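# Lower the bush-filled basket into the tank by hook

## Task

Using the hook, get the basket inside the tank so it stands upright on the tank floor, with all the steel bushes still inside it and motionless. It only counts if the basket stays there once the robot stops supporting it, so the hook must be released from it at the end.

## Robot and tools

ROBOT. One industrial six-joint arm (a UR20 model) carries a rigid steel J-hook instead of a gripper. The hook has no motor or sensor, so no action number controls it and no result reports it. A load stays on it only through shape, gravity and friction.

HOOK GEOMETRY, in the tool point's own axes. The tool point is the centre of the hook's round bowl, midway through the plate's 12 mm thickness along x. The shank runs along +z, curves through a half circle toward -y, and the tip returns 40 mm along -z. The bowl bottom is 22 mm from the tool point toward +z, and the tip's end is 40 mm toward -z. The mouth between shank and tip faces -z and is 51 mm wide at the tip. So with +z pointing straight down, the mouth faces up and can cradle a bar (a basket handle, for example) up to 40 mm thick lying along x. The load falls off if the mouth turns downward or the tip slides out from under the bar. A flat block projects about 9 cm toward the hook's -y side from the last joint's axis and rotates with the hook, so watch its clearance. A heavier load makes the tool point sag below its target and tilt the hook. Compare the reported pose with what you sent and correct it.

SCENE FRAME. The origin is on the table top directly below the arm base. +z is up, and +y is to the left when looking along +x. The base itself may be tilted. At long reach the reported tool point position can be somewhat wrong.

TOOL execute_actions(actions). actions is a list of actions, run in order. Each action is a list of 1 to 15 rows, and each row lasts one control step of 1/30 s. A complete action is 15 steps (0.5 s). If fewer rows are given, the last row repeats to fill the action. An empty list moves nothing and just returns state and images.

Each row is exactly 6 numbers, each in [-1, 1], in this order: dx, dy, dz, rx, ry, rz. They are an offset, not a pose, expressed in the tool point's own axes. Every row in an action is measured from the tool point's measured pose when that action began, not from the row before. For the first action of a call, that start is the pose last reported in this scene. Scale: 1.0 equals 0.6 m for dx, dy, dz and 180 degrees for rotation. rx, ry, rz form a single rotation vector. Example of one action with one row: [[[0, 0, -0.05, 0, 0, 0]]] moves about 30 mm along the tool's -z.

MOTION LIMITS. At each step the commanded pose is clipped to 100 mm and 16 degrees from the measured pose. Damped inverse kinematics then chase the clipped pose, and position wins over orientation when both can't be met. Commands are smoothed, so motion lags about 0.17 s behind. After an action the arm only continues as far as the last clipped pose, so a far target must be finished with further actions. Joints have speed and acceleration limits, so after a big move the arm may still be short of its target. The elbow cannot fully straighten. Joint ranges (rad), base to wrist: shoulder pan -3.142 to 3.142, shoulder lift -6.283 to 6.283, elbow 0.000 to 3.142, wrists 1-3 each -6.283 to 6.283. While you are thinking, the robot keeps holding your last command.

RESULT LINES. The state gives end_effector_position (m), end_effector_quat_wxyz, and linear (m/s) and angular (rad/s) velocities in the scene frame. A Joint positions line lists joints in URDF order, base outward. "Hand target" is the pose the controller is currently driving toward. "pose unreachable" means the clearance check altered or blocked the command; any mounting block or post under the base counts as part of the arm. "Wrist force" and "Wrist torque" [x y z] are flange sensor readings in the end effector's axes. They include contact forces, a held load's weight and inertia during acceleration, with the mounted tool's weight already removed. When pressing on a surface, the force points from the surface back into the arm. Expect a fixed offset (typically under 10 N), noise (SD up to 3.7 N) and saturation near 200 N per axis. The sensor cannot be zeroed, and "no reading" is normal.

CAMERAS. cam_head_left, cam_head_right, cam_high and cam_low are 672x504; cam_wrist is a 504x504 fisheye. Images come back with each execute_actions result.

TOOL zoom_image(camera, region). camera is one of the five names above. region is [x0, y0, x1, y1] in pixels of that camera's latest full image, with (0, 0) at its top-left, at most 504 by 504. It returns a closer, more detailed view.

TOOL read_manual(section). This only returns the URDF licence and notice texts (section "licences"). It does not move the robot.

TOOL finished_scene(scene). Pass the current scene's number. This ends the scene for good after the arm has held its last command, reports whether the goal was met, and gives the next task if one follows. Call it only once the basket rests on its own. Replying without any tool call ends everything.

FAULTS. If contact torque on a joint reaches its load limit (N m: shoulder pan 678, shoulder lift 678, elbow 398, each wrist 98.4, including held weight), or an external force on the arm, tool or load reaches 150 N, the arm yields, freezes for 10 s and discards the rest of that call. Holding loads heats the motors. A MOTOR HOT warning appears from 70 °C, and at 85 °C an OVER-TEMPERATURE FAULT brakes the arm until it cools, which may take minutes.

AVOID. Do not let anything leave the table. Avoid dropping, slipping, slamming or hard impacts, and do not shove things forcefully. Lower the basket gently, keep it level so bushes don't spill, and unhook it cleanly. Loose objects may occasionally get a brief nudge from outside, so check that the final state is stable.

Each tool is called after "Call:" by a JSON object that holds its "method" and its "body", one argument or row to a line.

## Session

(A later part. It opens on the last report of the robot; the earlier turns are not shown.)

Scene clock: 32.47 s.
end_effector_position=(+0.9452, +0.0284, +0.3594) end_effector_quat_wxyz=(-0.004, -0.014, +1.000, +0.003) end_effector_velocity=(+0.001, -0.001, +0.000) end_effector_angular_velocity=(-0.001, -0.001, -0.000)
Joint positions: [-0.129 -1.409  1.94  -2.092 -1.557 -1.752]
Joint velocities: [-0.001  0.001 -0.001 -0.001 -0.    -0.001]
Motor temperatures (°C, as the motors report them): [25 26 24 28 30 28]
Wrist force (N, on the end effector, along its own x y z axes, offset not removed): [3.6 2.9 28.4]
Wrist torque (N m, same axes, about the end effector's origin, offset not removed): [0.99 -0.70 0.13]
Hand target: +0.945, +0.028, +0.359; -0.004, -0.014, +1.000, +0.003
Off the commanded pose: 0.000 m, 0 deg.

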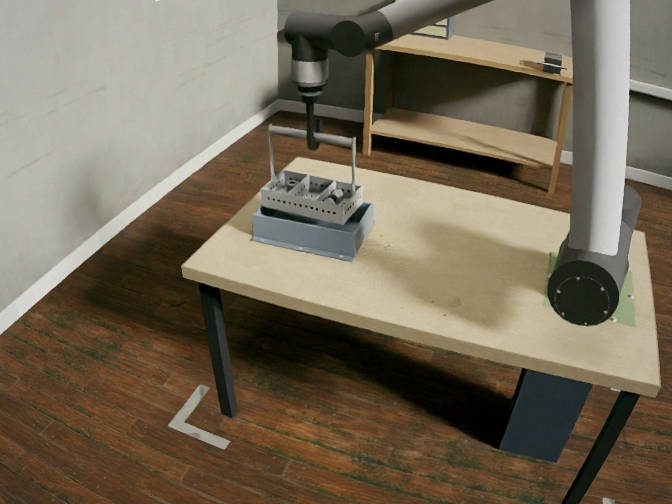

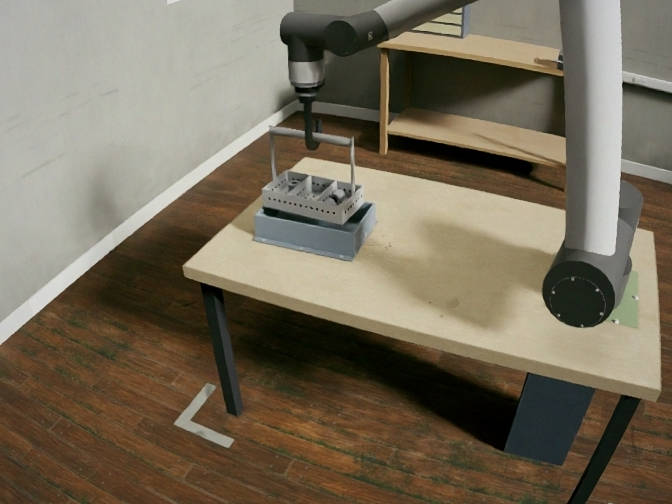

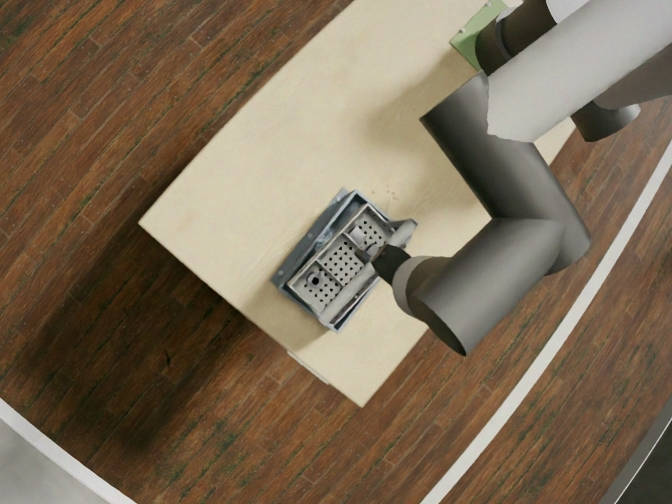

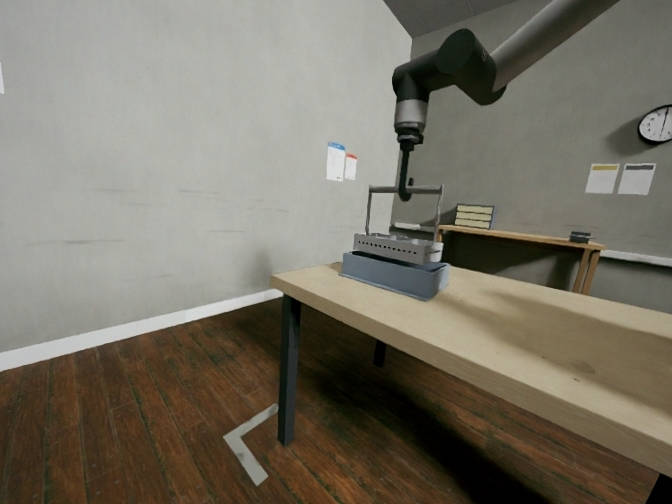

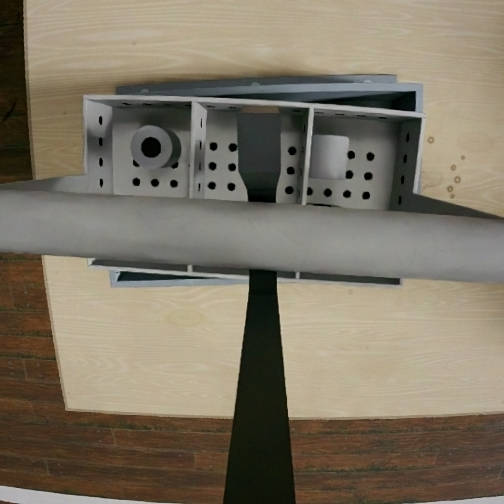

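Call:
{"method": "execute_actions", "body": {
  "actions": [
    [[0,0,0,0,0.002,0],[0,0,0,0,0.004,0],[0,0,0,0,0.006,0],[0,0,0,0,0.008,-0.0013],[0,0,0,0,0.010,-0.0026],[0,0,0,0,0.012,-0.0039],[0,0,0,0,0.012,-0.0052],[0,0,0,0,0.012,-0.0065],[0,0,0,0,0.012,-0.0078],[0,0,0,0,0.012,-0.0091],[0,0,0,0,0.012,-0.0104],[0,0,0,0,0.012,-0.0117],[0,0,0,0,0.012,-0.013],[0,0,0,0,0.012,-0.0143],[0,0,0,0,0.012,-0.0156]],
    [[0,0,0,0,0,-0.0059],[0,0,0,0,0,-0.0072],[0,0,0,0,0,-0.0085],[0,0,0,0,0,-0.0098],[0,0,0,0,0,-0.0111],[0,0,0,0,0,-0.0124],[0,0,0,0,0,-0.0137],[0,0,0,0,0,-0.015],[0,0,0,0,0,-0.0163],[0,0,0,0,0,-0.0176],[0,0,0,0,0,-0.0189],[0,0,0,0,0,-0.0202],[0,0,0,0,0,-0.0215],[0,0,0,0,0,-0.022]]
  ]
}}

Scene clock: 34.37 s.
end_effector_position=(+0.9453, +0.0284, +0.3592) end_effector_quat_wxyz=(-0.023, -0.062, +0.998, +0.004) end_effector_velocity=(+0.000, -0.001, +0.001) end_effector_angular_velocity=(+0.003, -0.002, +0.088)
Joint positions: [-0.127 -1.401  1.922 -2.045 -1.564 -1.848]
Joint velocities: [-0.002 -0.005  0.004 -0.    -0.    -0.09 ]
Motor temperatures (°C, as the motors report them): [25 26 24 28 30 28]
Wrist force (N, on the end effector, along its own x y z axes, offset not removed): [0.9 2.0 26.2]
Wrist torque (N m, same axes, about the end effector's origin, offset not removed): [0.77 -0.40 0.23]
Hand target: +0.945, +0.028, +0.359; -0.023, -0.066, +0.998, +0.004
Off the commanded pose: 0.000 m, 0 deg.

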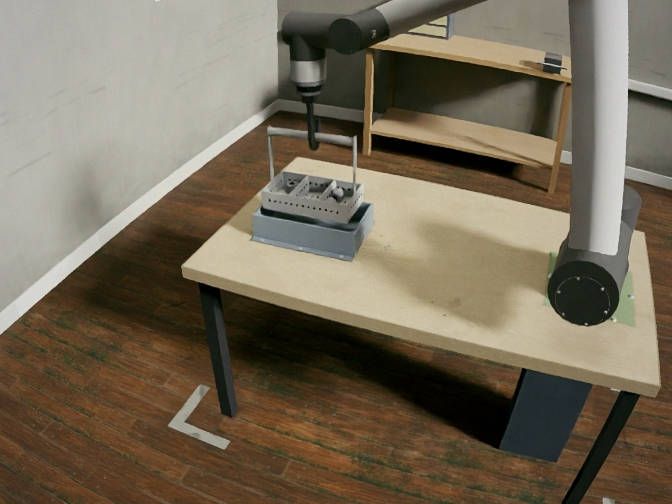

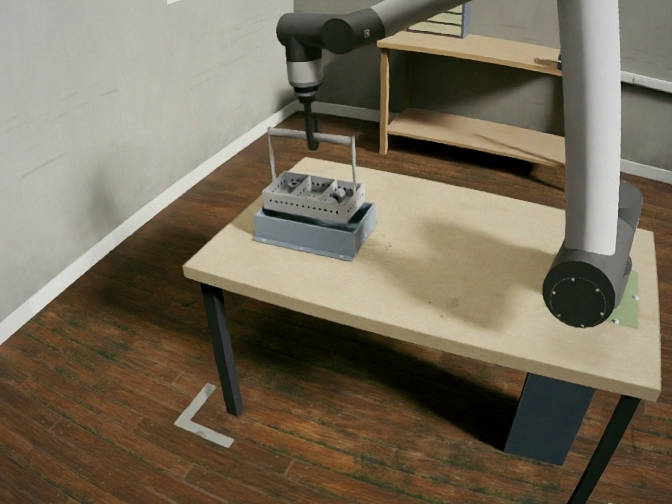

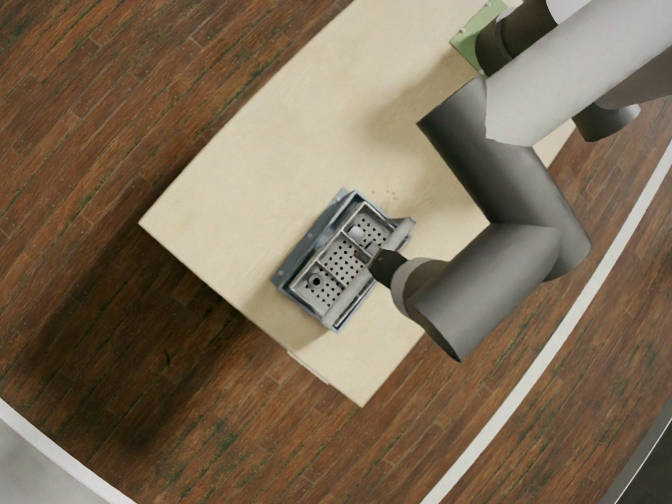

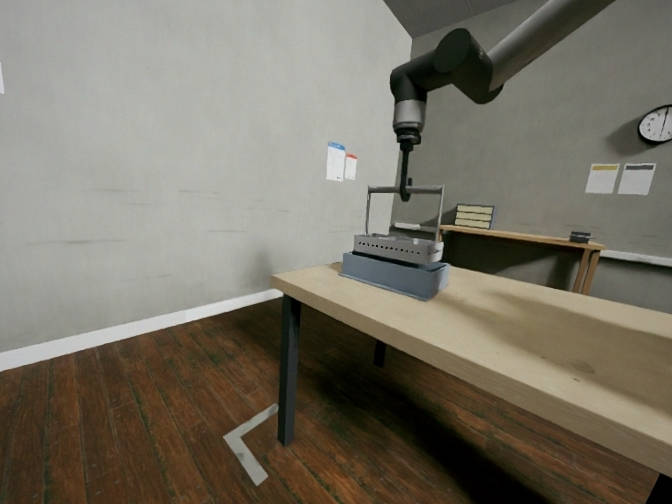

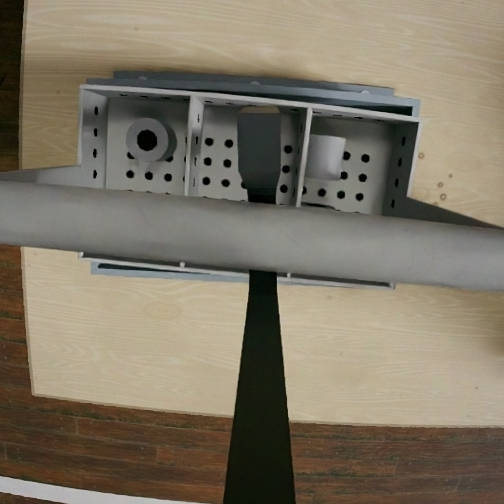

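Call:
{"method": "execute_actions", "body": {
  "actions": []
}}

Scene clock: 34.53 s.
end_effector_position=(+0.9453, +0.0283, +0.3593) end_effector_quat_wxyz=(-0.023, -0.066, +0.998, +0.004) end_effector_velocity=(+0.000, +0.000, -0.001) end_effector_angular_velocity=(+0.001, +0.000, +0.012)
Joint positions: [-0.127 -1.401  1.922 -2.045 -1.564 -1.855]
Joint velocities: [ 0.     0.     0.    -0.     0.    -0.012]
Motor temperatures (°C, as the motors report them): [25 26 24 28 30 28]
Wrist force (N, on the end effector, along its own x y z axes, offset not removed): [3.3 0.1 24.3]
Wrist torque (N m, same axes, about the end effector's origin, offset not removed): [0.31 -0.77 0.01]
Hand target: +0.945, +0.028, +0.359; -0.023, -0.066, +0.998, +0.004
Off the commanded pose: 0.000 m, 0 deg.

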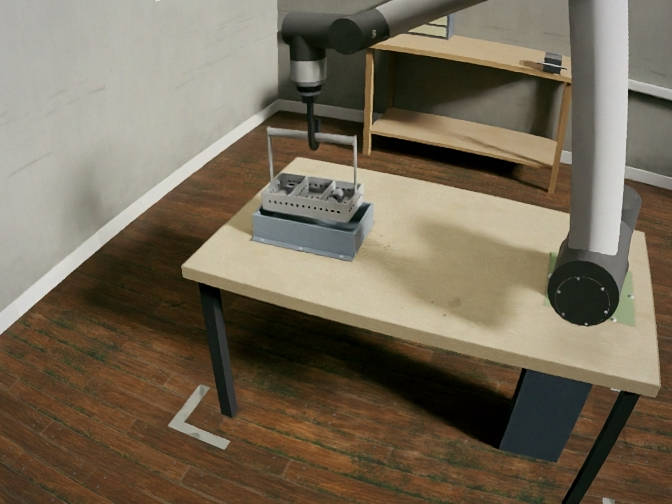

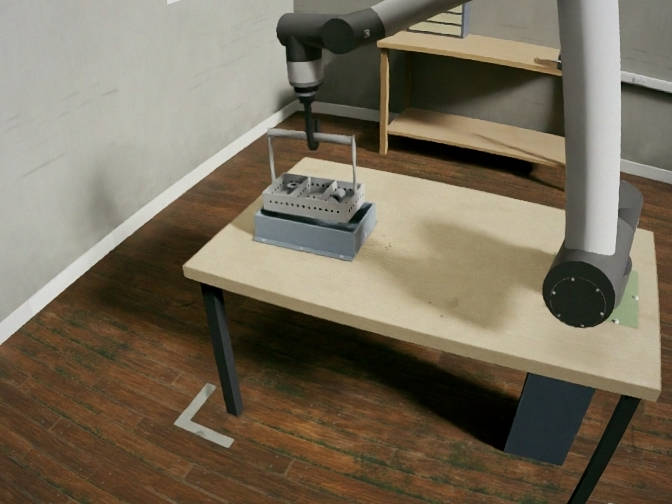

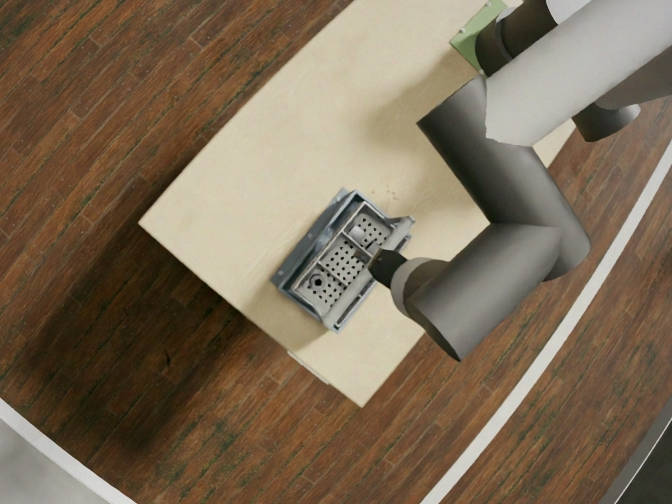

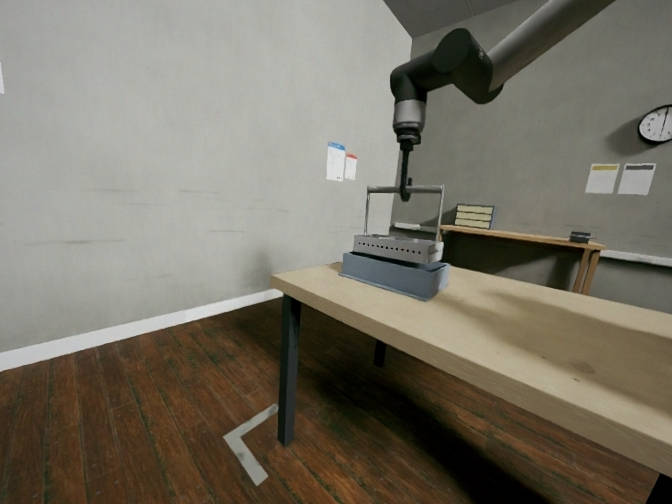

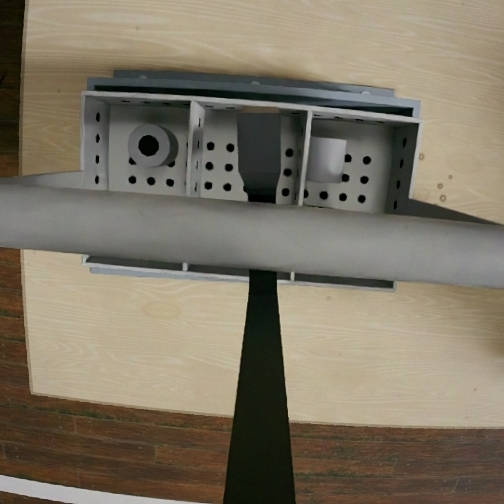

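Call:
{"method": "execute_actions", "body": {
  "actions": []
}}

Call:
{"method": "zoom_image", "body": {
  "camera": "cam_high",
  "region": [250, 170, 450, 350]
}}

Call:
{"method": "zoom_image", "body": {
  "camera": "cam_head_left",
  "region": [230, 120, 400, 280]
}}

Scene clock: 34.70 s.
end_effector_position=(+0.9453, +0.0283, +0.3593) end_effector_quat_wxyz=(-0.023, -0.066, +0.998, +0.004) end_effector_velocity=(+0.000, +0.000, +0.002) end_effector_angular_velocity=(+0.000, -0.002, +0.002)
Joint positions: [-0.127 -1.401  1.922 -2.045 -1.564 -1.855]
Joint velocities: [ 0.    -0.002 -0.    -0.     0.    -0.001]
Motor temperatures (°C, as the motors report them): [25 26 24 28 30 28]
Wrist force (N, on the end effector, along its own x y z axes, offset not removed): [-1.0 3.3 24.4]
Wrist torque (N m, same axes, about the end effector's origin, offset not removed): [0.78 0.15 0.31]
Hand target: +0.945, +0.028, +0.359; -0.023, -0.066, +0.998, +0.004
Off the commanded pose: 0.000 m, 0 deg.

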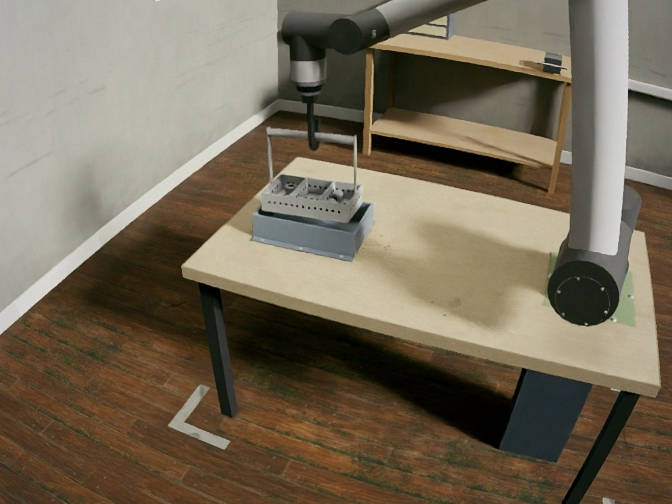

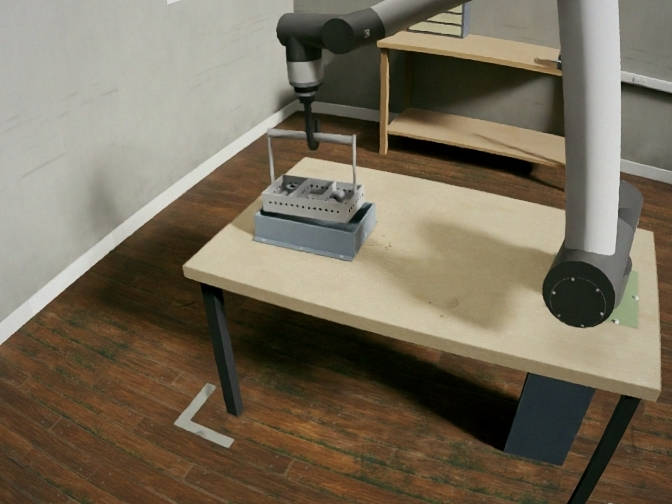

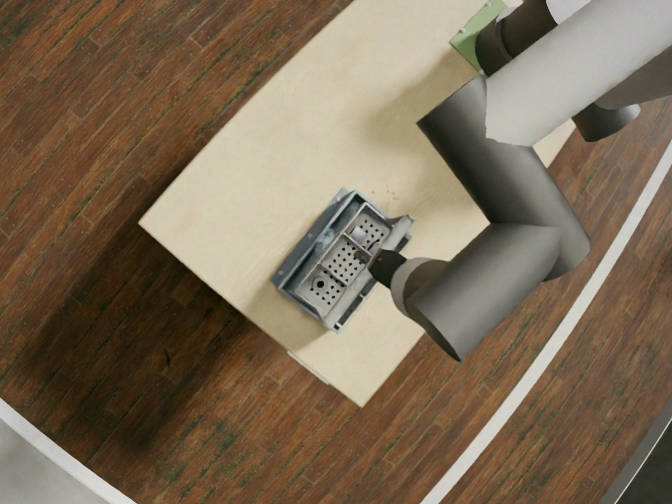

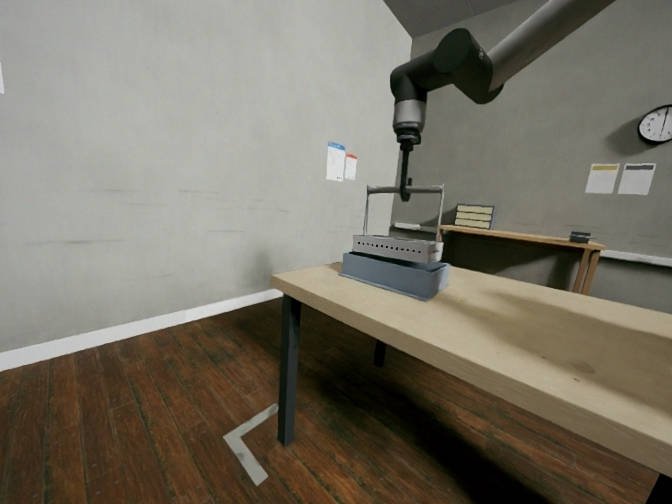

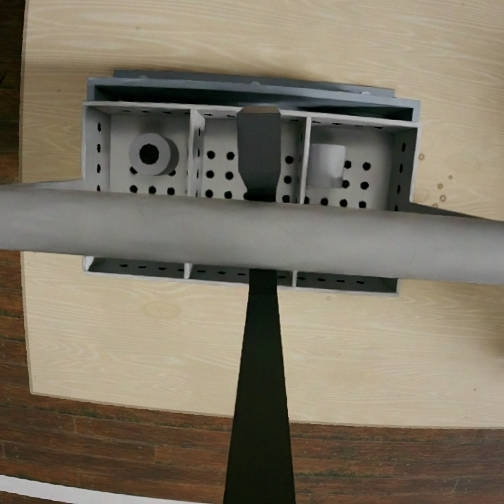

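Region (250, 170, 450, 350) of cam_high's 672x504 image, scaled by 2.520, with more detail than that image has; it fills the top 454 rows of this view, and the rest is white.

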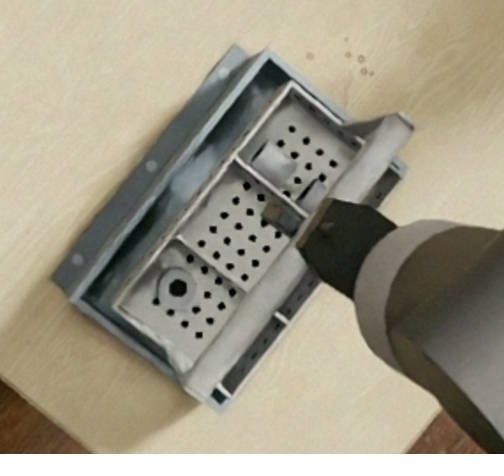

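Region (230, 120, 400, 280) of cam_head_left's 672x504 image, scaled by 2.965, with more detail than that image has; it fills the top 474 rows of this view, and the rest is white.

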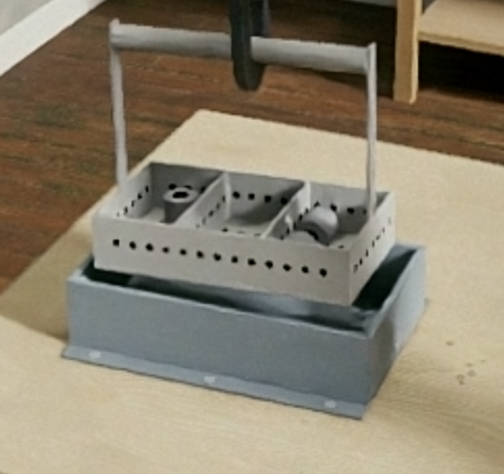

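Call:
{"method": "execute_actions", "body": {
  "actions": []
}}

Scene clock: 34.83 s.
end_effector_position=(+0.9453, +0.0282, +0.3593) end_effector_quat_wxyz=(-0.023, -0.066, +0.998, +0.004) end_effector_velocity=(-0.000, -0.000, -0.002) end_effector_angular_velocity=(+0.001, +0.002, -0.000)
Joint positions: [-0.127 -1.401  1.922 -2.045 -1.564 -1.855]
Joint velocities: [-0.001  0.002  0.001 -0.     0.001 -0.001]
Motor temperatures (°C, as the motors report them): [25 26 24 28 30 28]
Wrist force (N, on the end effector, along its own x y z axes, offset not removed): [1.9 1.5 27.2]
Wrist torque (N m, same axes, about the end effector's origin, offset not removed): [0.43 -0.68 0.09]
Hand target: +0.945, +0.028, +0.359; -0.023, -0.066, +0.998, +0.004
Off the commanded pose: 0.000 m, 0 deg.

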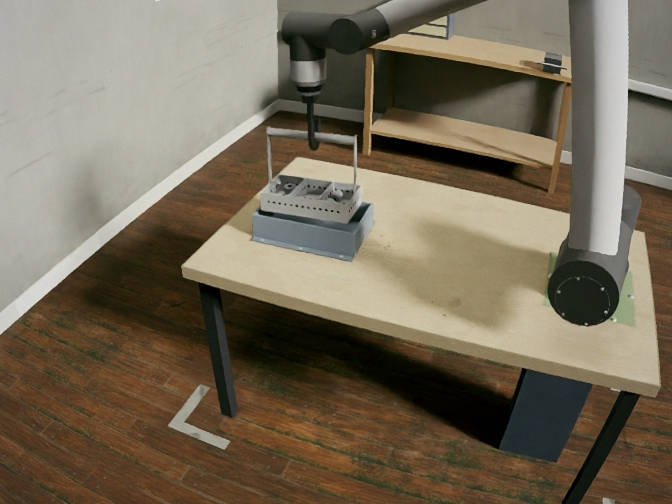

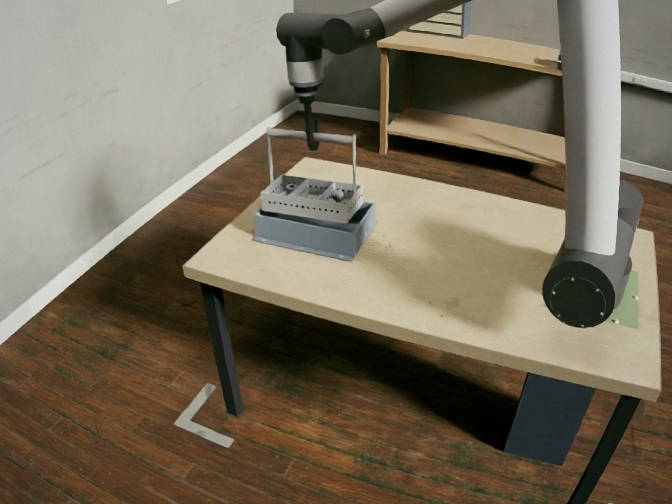

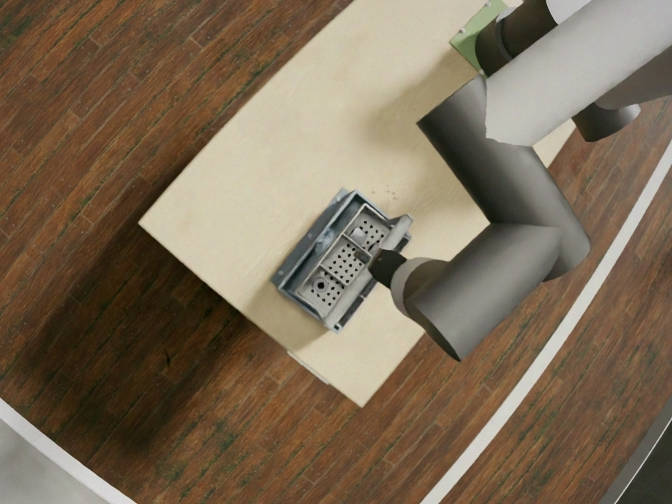

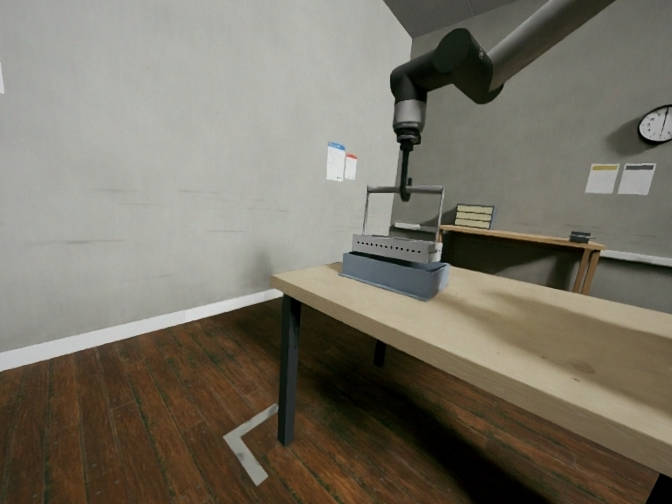

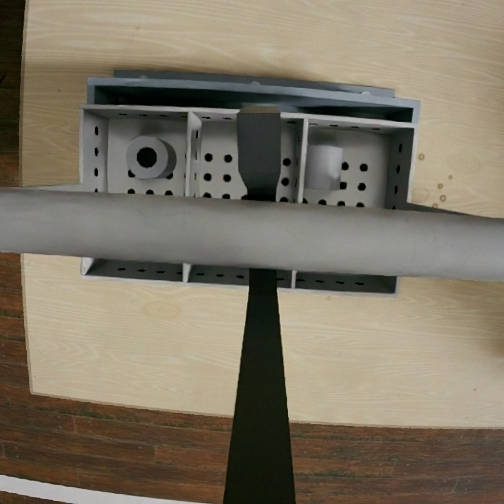

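Call:
{"method": "execute_actions", "body": {
  "actions": []
}}

Scene clock: 35.87 s.
end_effector_position=(+0.9453, +0.0282, +0.3593) end_effector_quat_wxyz=(-0.023, -0.066, +0.998, +0.004) end_effector_velocity=(+0.000, -0.000, +0.002) end_effector_angular_velocity=(-0.001, -0.002, -0.001)
Joint positions: [-0.127 -1.401  1.922 -2.045 -1.564 -1.855]
Joint velocities: [-0.    -0.002 -0.001 -0.    -0.     0.   ]
Motor temperatures (°C, as the motors report them): [25 26 24 28 30 28]
Wrist force (N, on the end effector, along its own x y z axes, offset not removed): [3.2 0.6 29.1]
Wrist torque (N m, same axes, about the end effector's origin, offset not removed): [0.42 -0.78 0.10]
Hand target: +0.945, +0.028, +0.359; -0.023, -0.066, +0.998, +0.004
Off the commanded pose: 0.000 m, 0 deg.

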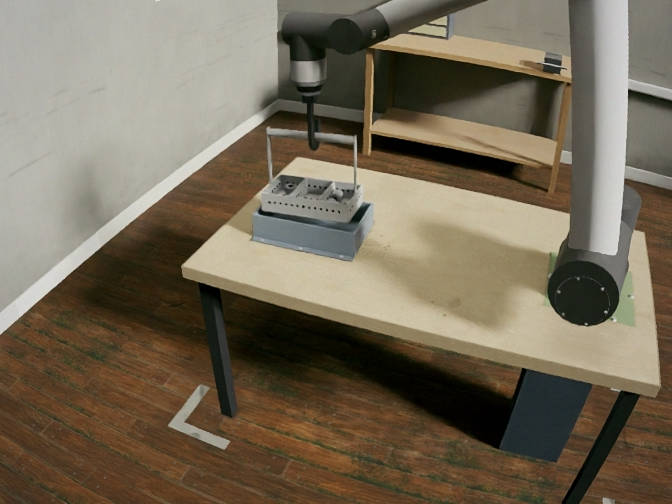

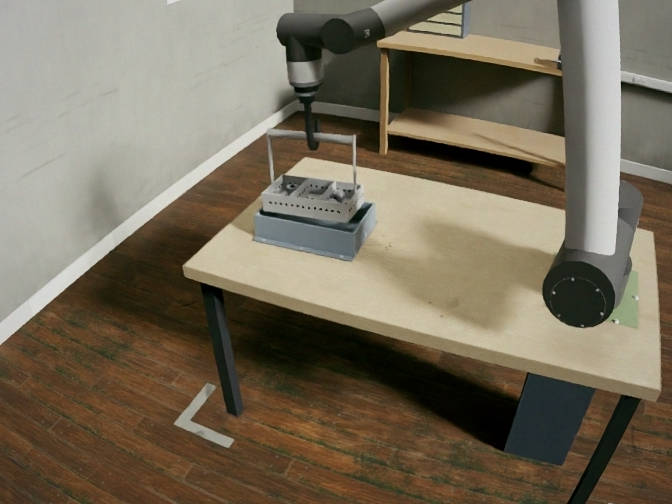

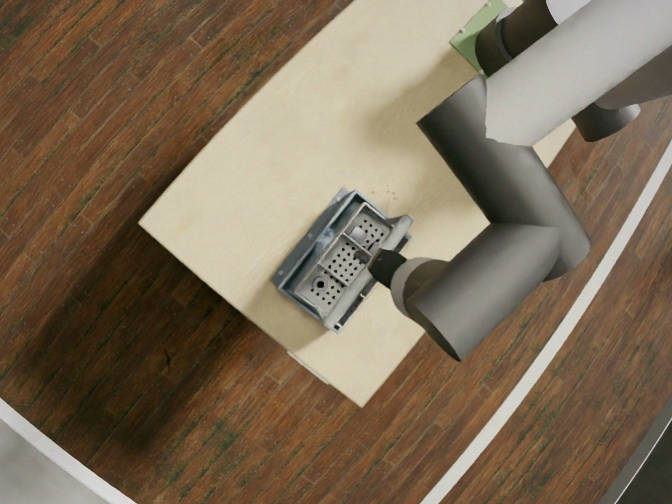

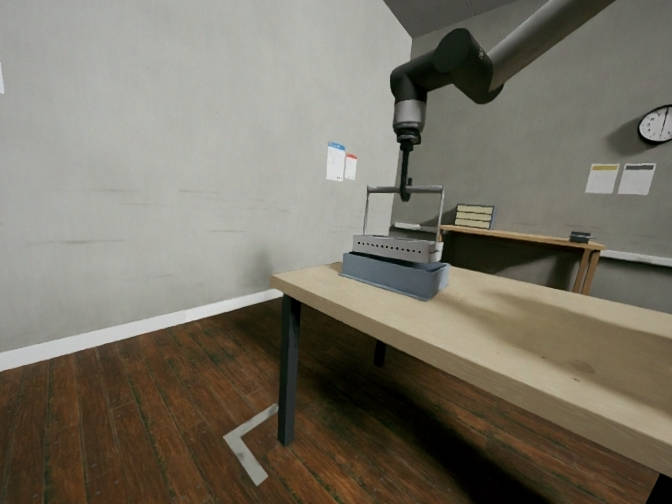

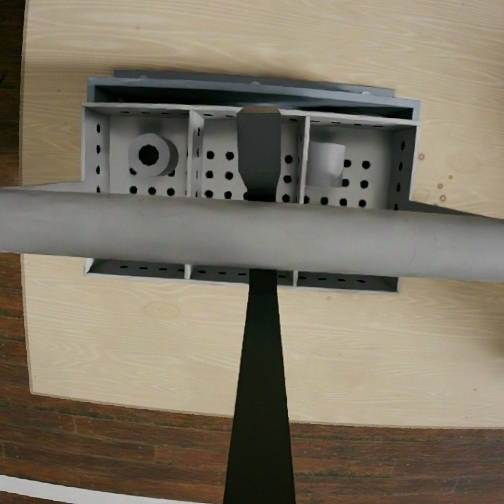

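Call:
{"method": "execute_actions", "body": {
  "actions": [
    [[0.0003,-0.0007,0.0028,0,0,0],[0.0006,-0.0014,0.0056,0,0,0],[0.0009,-0.0021,0.0083,0,0,0],[0.0012,-0.0028,0.0111,0,0,0],[0.0015,-0.0035,0.0139,0,0,0],[0.0018,-0.0042,0.0167,0,0,0],[0.0021,-0.0049,0.0194,0,0,0],[0.0024,-0.0056,0.0222,0,0,0],[0.0027,-0.0063,0.025,0,0,0],[0.003,-0.007,0.0278,0,0,0],[0.0033,-0.0077,0.0306,0,0,0],[0.0036,-0.0084,0.0333,0,0,0],[0.0039,-0.0091,0.0361,0,0,0],[0.0042,-0.0096,0.0389,0,0,0],[0.0044,-0.0096,0.0417,0,0,0]],
    [[-0.0003,-0.001,0.0125,0,0,0],[-0.0004,-0.001,0.0153,0,0,0],[-0.0005,-0.001,0.018,0,0,0],[-0.0006,-0.001,0.0208,0,0,0],[-0.0007,-0.001,0.0236,0,0,0],[-0.0008,-0.001,0.0264,0,0,0],[-0.0009,-0.001,0.0292,0,0,0],[-0.001,-0.001,0.0319,0,0,0],[-0.0012,-0.001,0.0347,0,0,0],[-0.0014,-0.001,0.0375,0,0,0],[-0.0016,-0.001,0.0403,0,0,0],[-0.0018,-0.001,0.043,0,0,0],[-0.002,-0.001,0.0458,0,0,0],[-0.002,-0.001,0.0486,0,0,0],[-0.002,-0.001,0.0514,0,0,0]]
  ]
}}

Scene clock: 37.50 s.
end_effector_position=(+0.9428, +0.0226, +0.3145) end_effector_quat_wxyz=(-0.023, -0.066, +0.998, +0.004) end_effector_velocity=(+0.001, -0.000, -0.049) end_effector_angular_velocity=(-0.001, -0.001, -0.001)
Joint positions: [-0.133 -1.375  1.961 -2.111 -1.564 -1.861]
Joint velocities: [ 0.     0.035  0.037 -0.073 -0.001  0.002]
Motor temperatures (°C, as the motors report them): [25 26 24 28 30 28]
Wrist force (N, on the end effector, along its own x y z axes, offset not removed): [4.9 4.9 29.7]
Wrist torque (N m, same axes, about the end effector's origin, offset not removed): [1.21 -1.26 0.04]
Hand target: +0.943, +0.023, +0.309; -0.023, -0.066, +0.998, +0.004
Off the commanded pose: 0.006 m, 0 deg.

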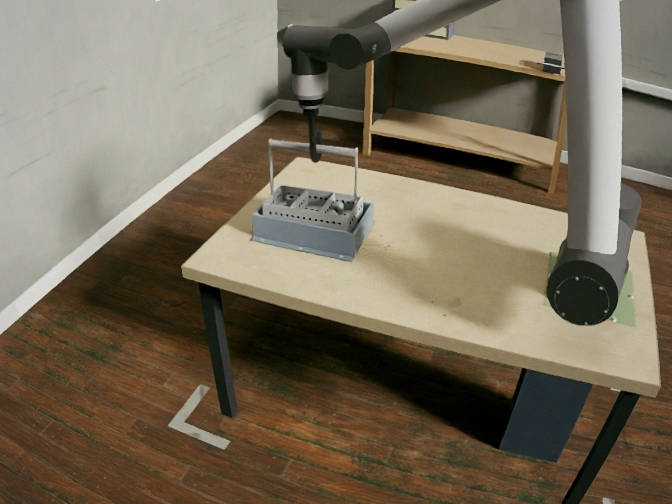

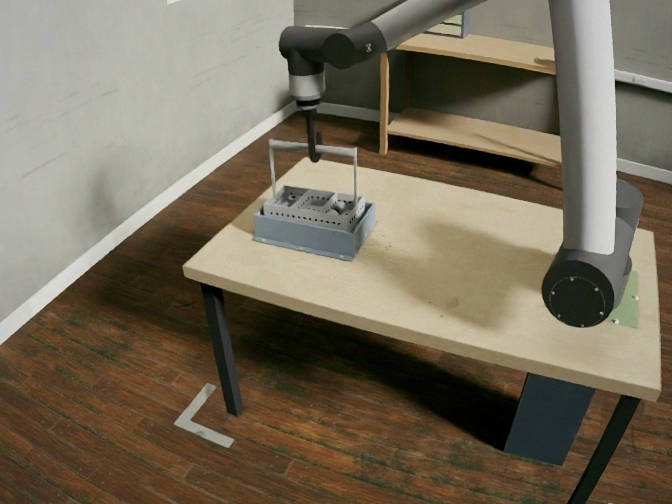

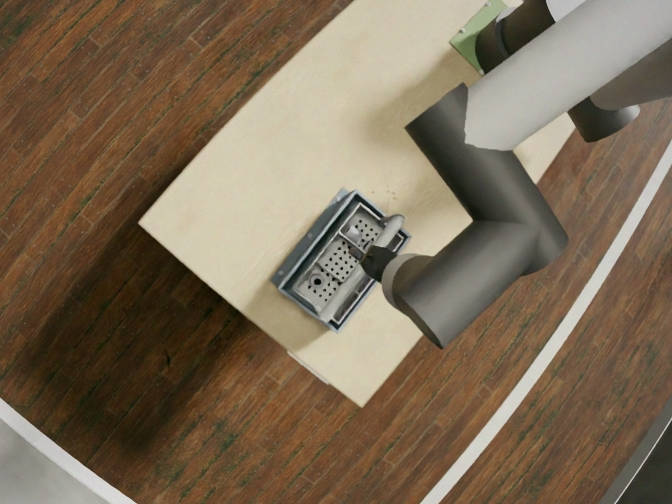

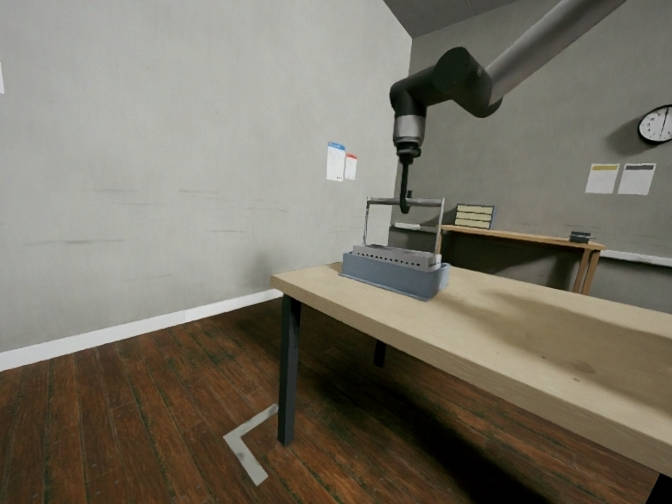

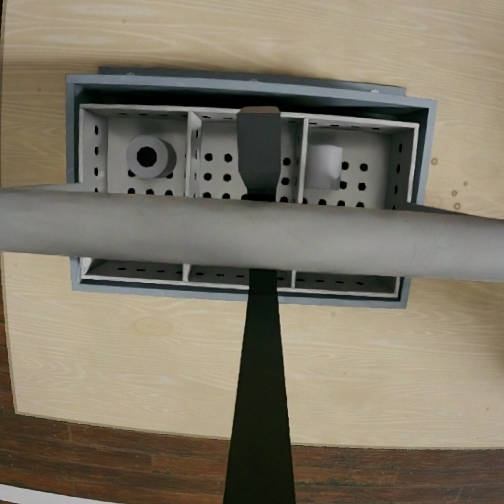

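Call:
{"method": "execute_actions", "body": {
  "actions": [
    [[-0.0004,0,0.0105,0,0,0],[-0.0005,0,0.0125,0,0,0],[-0.0007,0,0.015,0,0,0],[-0.0008,0,0.018,0,0,0],[-0.0009,0,0.021,0,0,0],[-0.0011,0,0.024,0,0,0],[-0.0012,0,0.027,0,0,0],[-0.0014,0,0.03,0,0,0],[-0.0015,0,0.033,0,0,0],[-0.0016,0,0.036,0,0,0],[-0.0018,0,0.039,0,0,0],[-0.0019,0,0.042,0,0,0],[-0.002,0,0.045,0,0,0],[-0.0022,0,0.048,0,0,0],[-0.0023,0,0.051,0,0,0]],
    [[-0.0006,0,0.0135,0,0,0],[-0.0007,0,0.016,0,0,0],[-0.0008,0,0.0185,0,0,0],[-0.0009,0,0.021,0,0,0],[-0.001,0,0.0235,0,0,0],[-0.0012,0,0.026,0,0,0],[-0.0013,0,0.0285,0,0,0],[-0.0014,0,0.031,0,0,0],[-0.0015,0,0.0335,0,0,0],[-0.0016,0,0.036,0,0,0],[-0.0017,0,0.038,0,0,0],[-0.0018,0,0.04,0,0,0],[-0.0019,0,0.042,0,0,0],[-0.002,0,0.044,0,0,0],[-0.002,0,0.046,0,0,0]]
  ]
}}

Scene clock: 38.93 s.
end_effector_position=(+0.9427, +0.0230, +0.2662) end_effector_quat_wxyz=(-0.023, -0.066, +0.998, +0.004) end_effector_velocity=(+0.000, +0.002, -0.037) end_effector_angular_velocity=(+0.000, -0.001, +0.001)
Joint positions: [-0.132 -1.34   1.996 -2.181 -1.564 -1.86 ]
Joint velocities: [ 0.002  0.029  0.026 -0.055  0.001  0.001]
Motor temperatures (°C, as the motors report them): [25 26 24 28 30 28]
Wrist force (N, on the end effector, along its own x y z axes, offset not removed): [3.9 3.8 21.7]
Wrist torque (N m, same axes, about the end effector's origin, offset not removed): [0.76 -0.48 0.34]
Hand target: +0.943, +0.023, +0.262; -0.023, -0.066, +0.998, +0.004
Off the commanded pose: 0.004 m, 0 deg.

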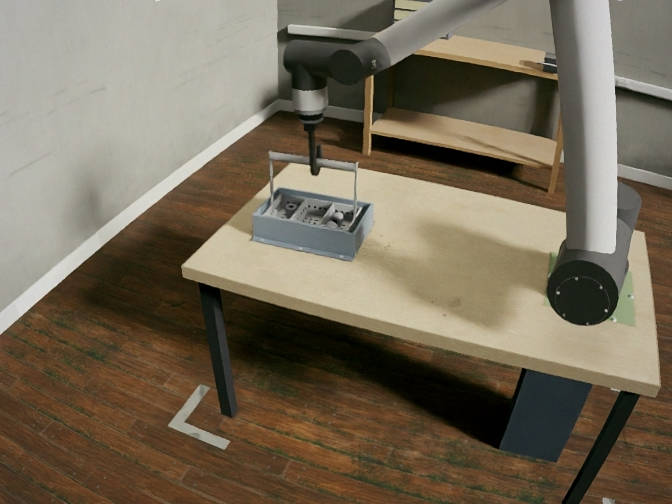

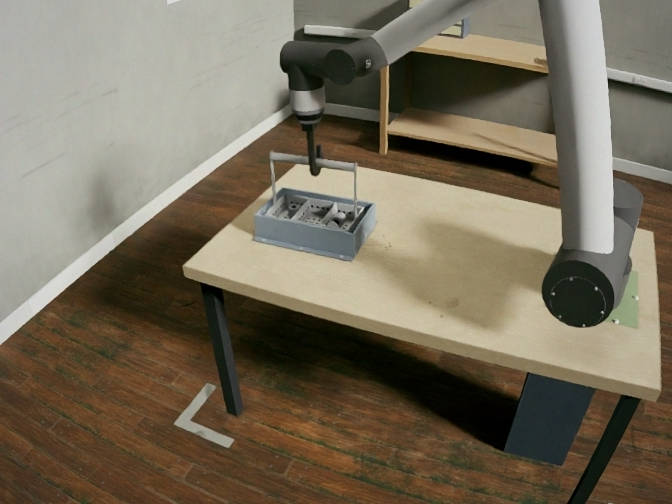

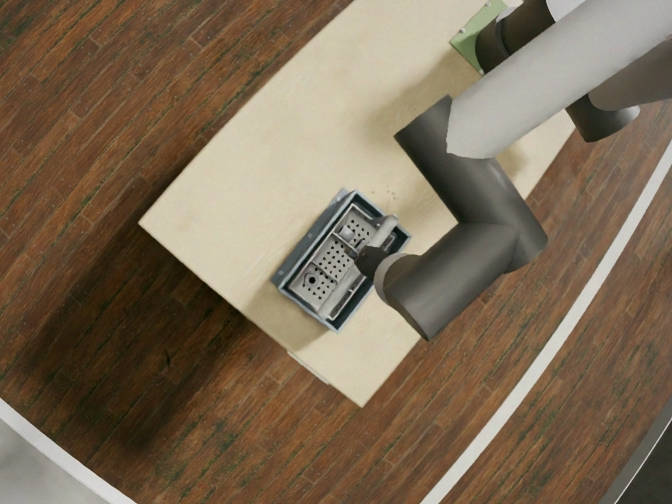

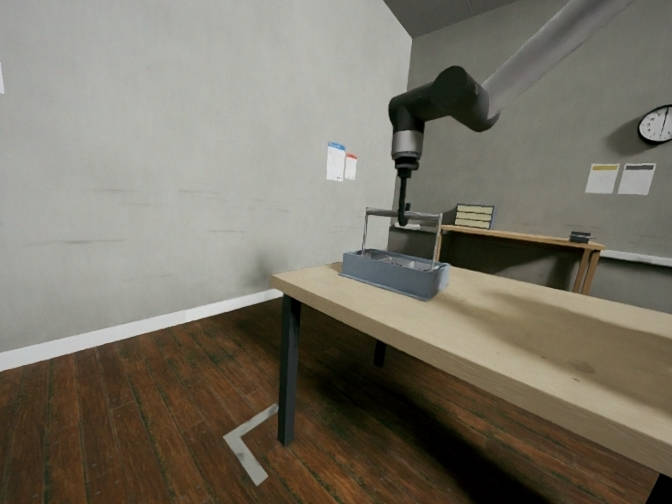

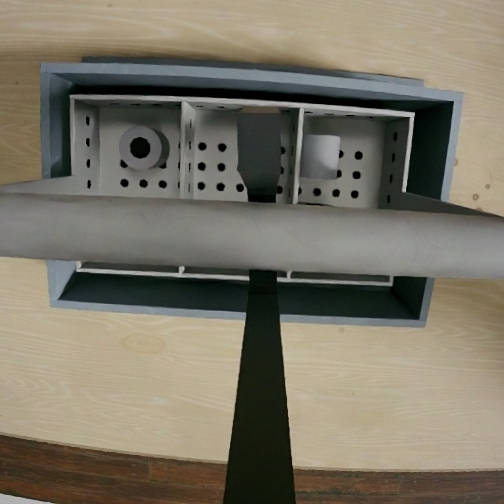

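Call:
{"method": "execute_actions", "body": {
  "actions": []
}}

Scene clock: 39.60 s.
end_effector_position=(+0.9426, +0.0230, +0.2622) end_effector_quat_wxyz=(-0.023, -0.066, +0.998, +0.004) end_effector_velocity=(+0.001, -0.001, +0.001) end_effector_angular_velocity=(-0.001, -0.001, -0.001)
Joint positions: [-0.132 -1.336  1.999 -2.187 -1.564 -1.86 ]
Joint velocities: [-0.001  0.    -0.001  0.    -0.001 -0.   ]
Motor temperatures (°C, as the motors report them): [25 26 24 28 30 28]
Wrist force (N, on the end effector, along its own x y z axes, offset not removed): [2.6 4.2 4.5]
Wrist torque (N m, same axes, about the end effector's origin, offset not removed): [1.16 -0.54 0.14]
Hand target: +0.943, +0.023, +0.262; -0.023, -0.066, +0.998, +0.004
Off the commanded pose: 0.000 m, 0 deg.

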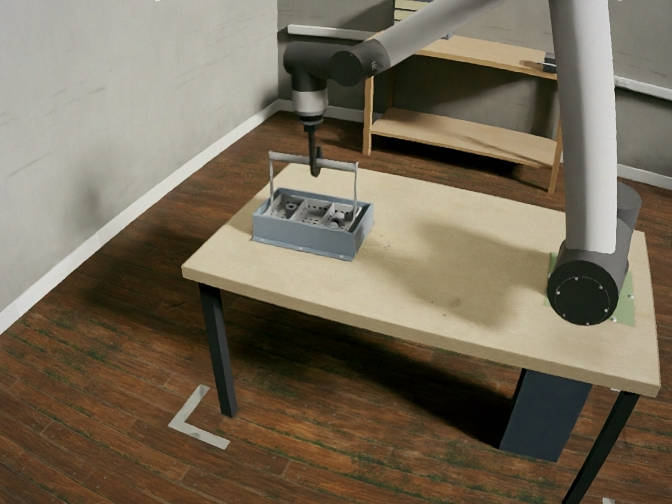

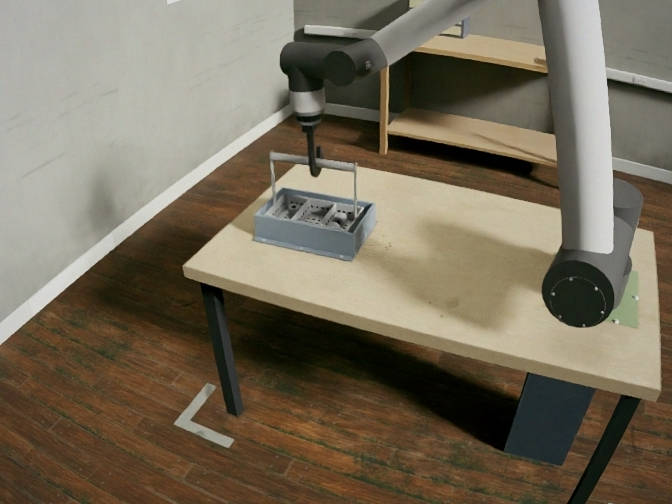

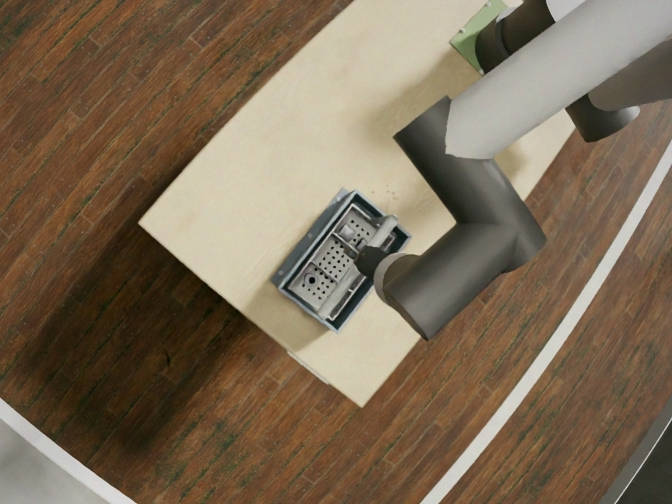

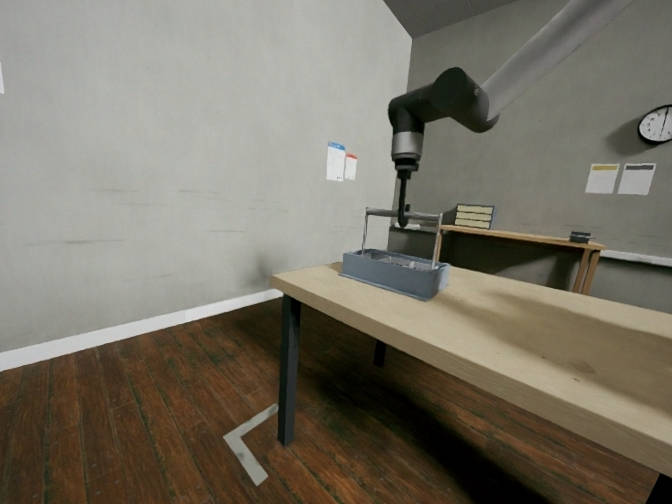

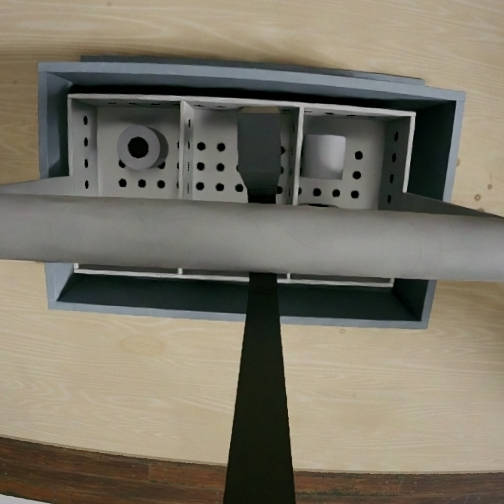

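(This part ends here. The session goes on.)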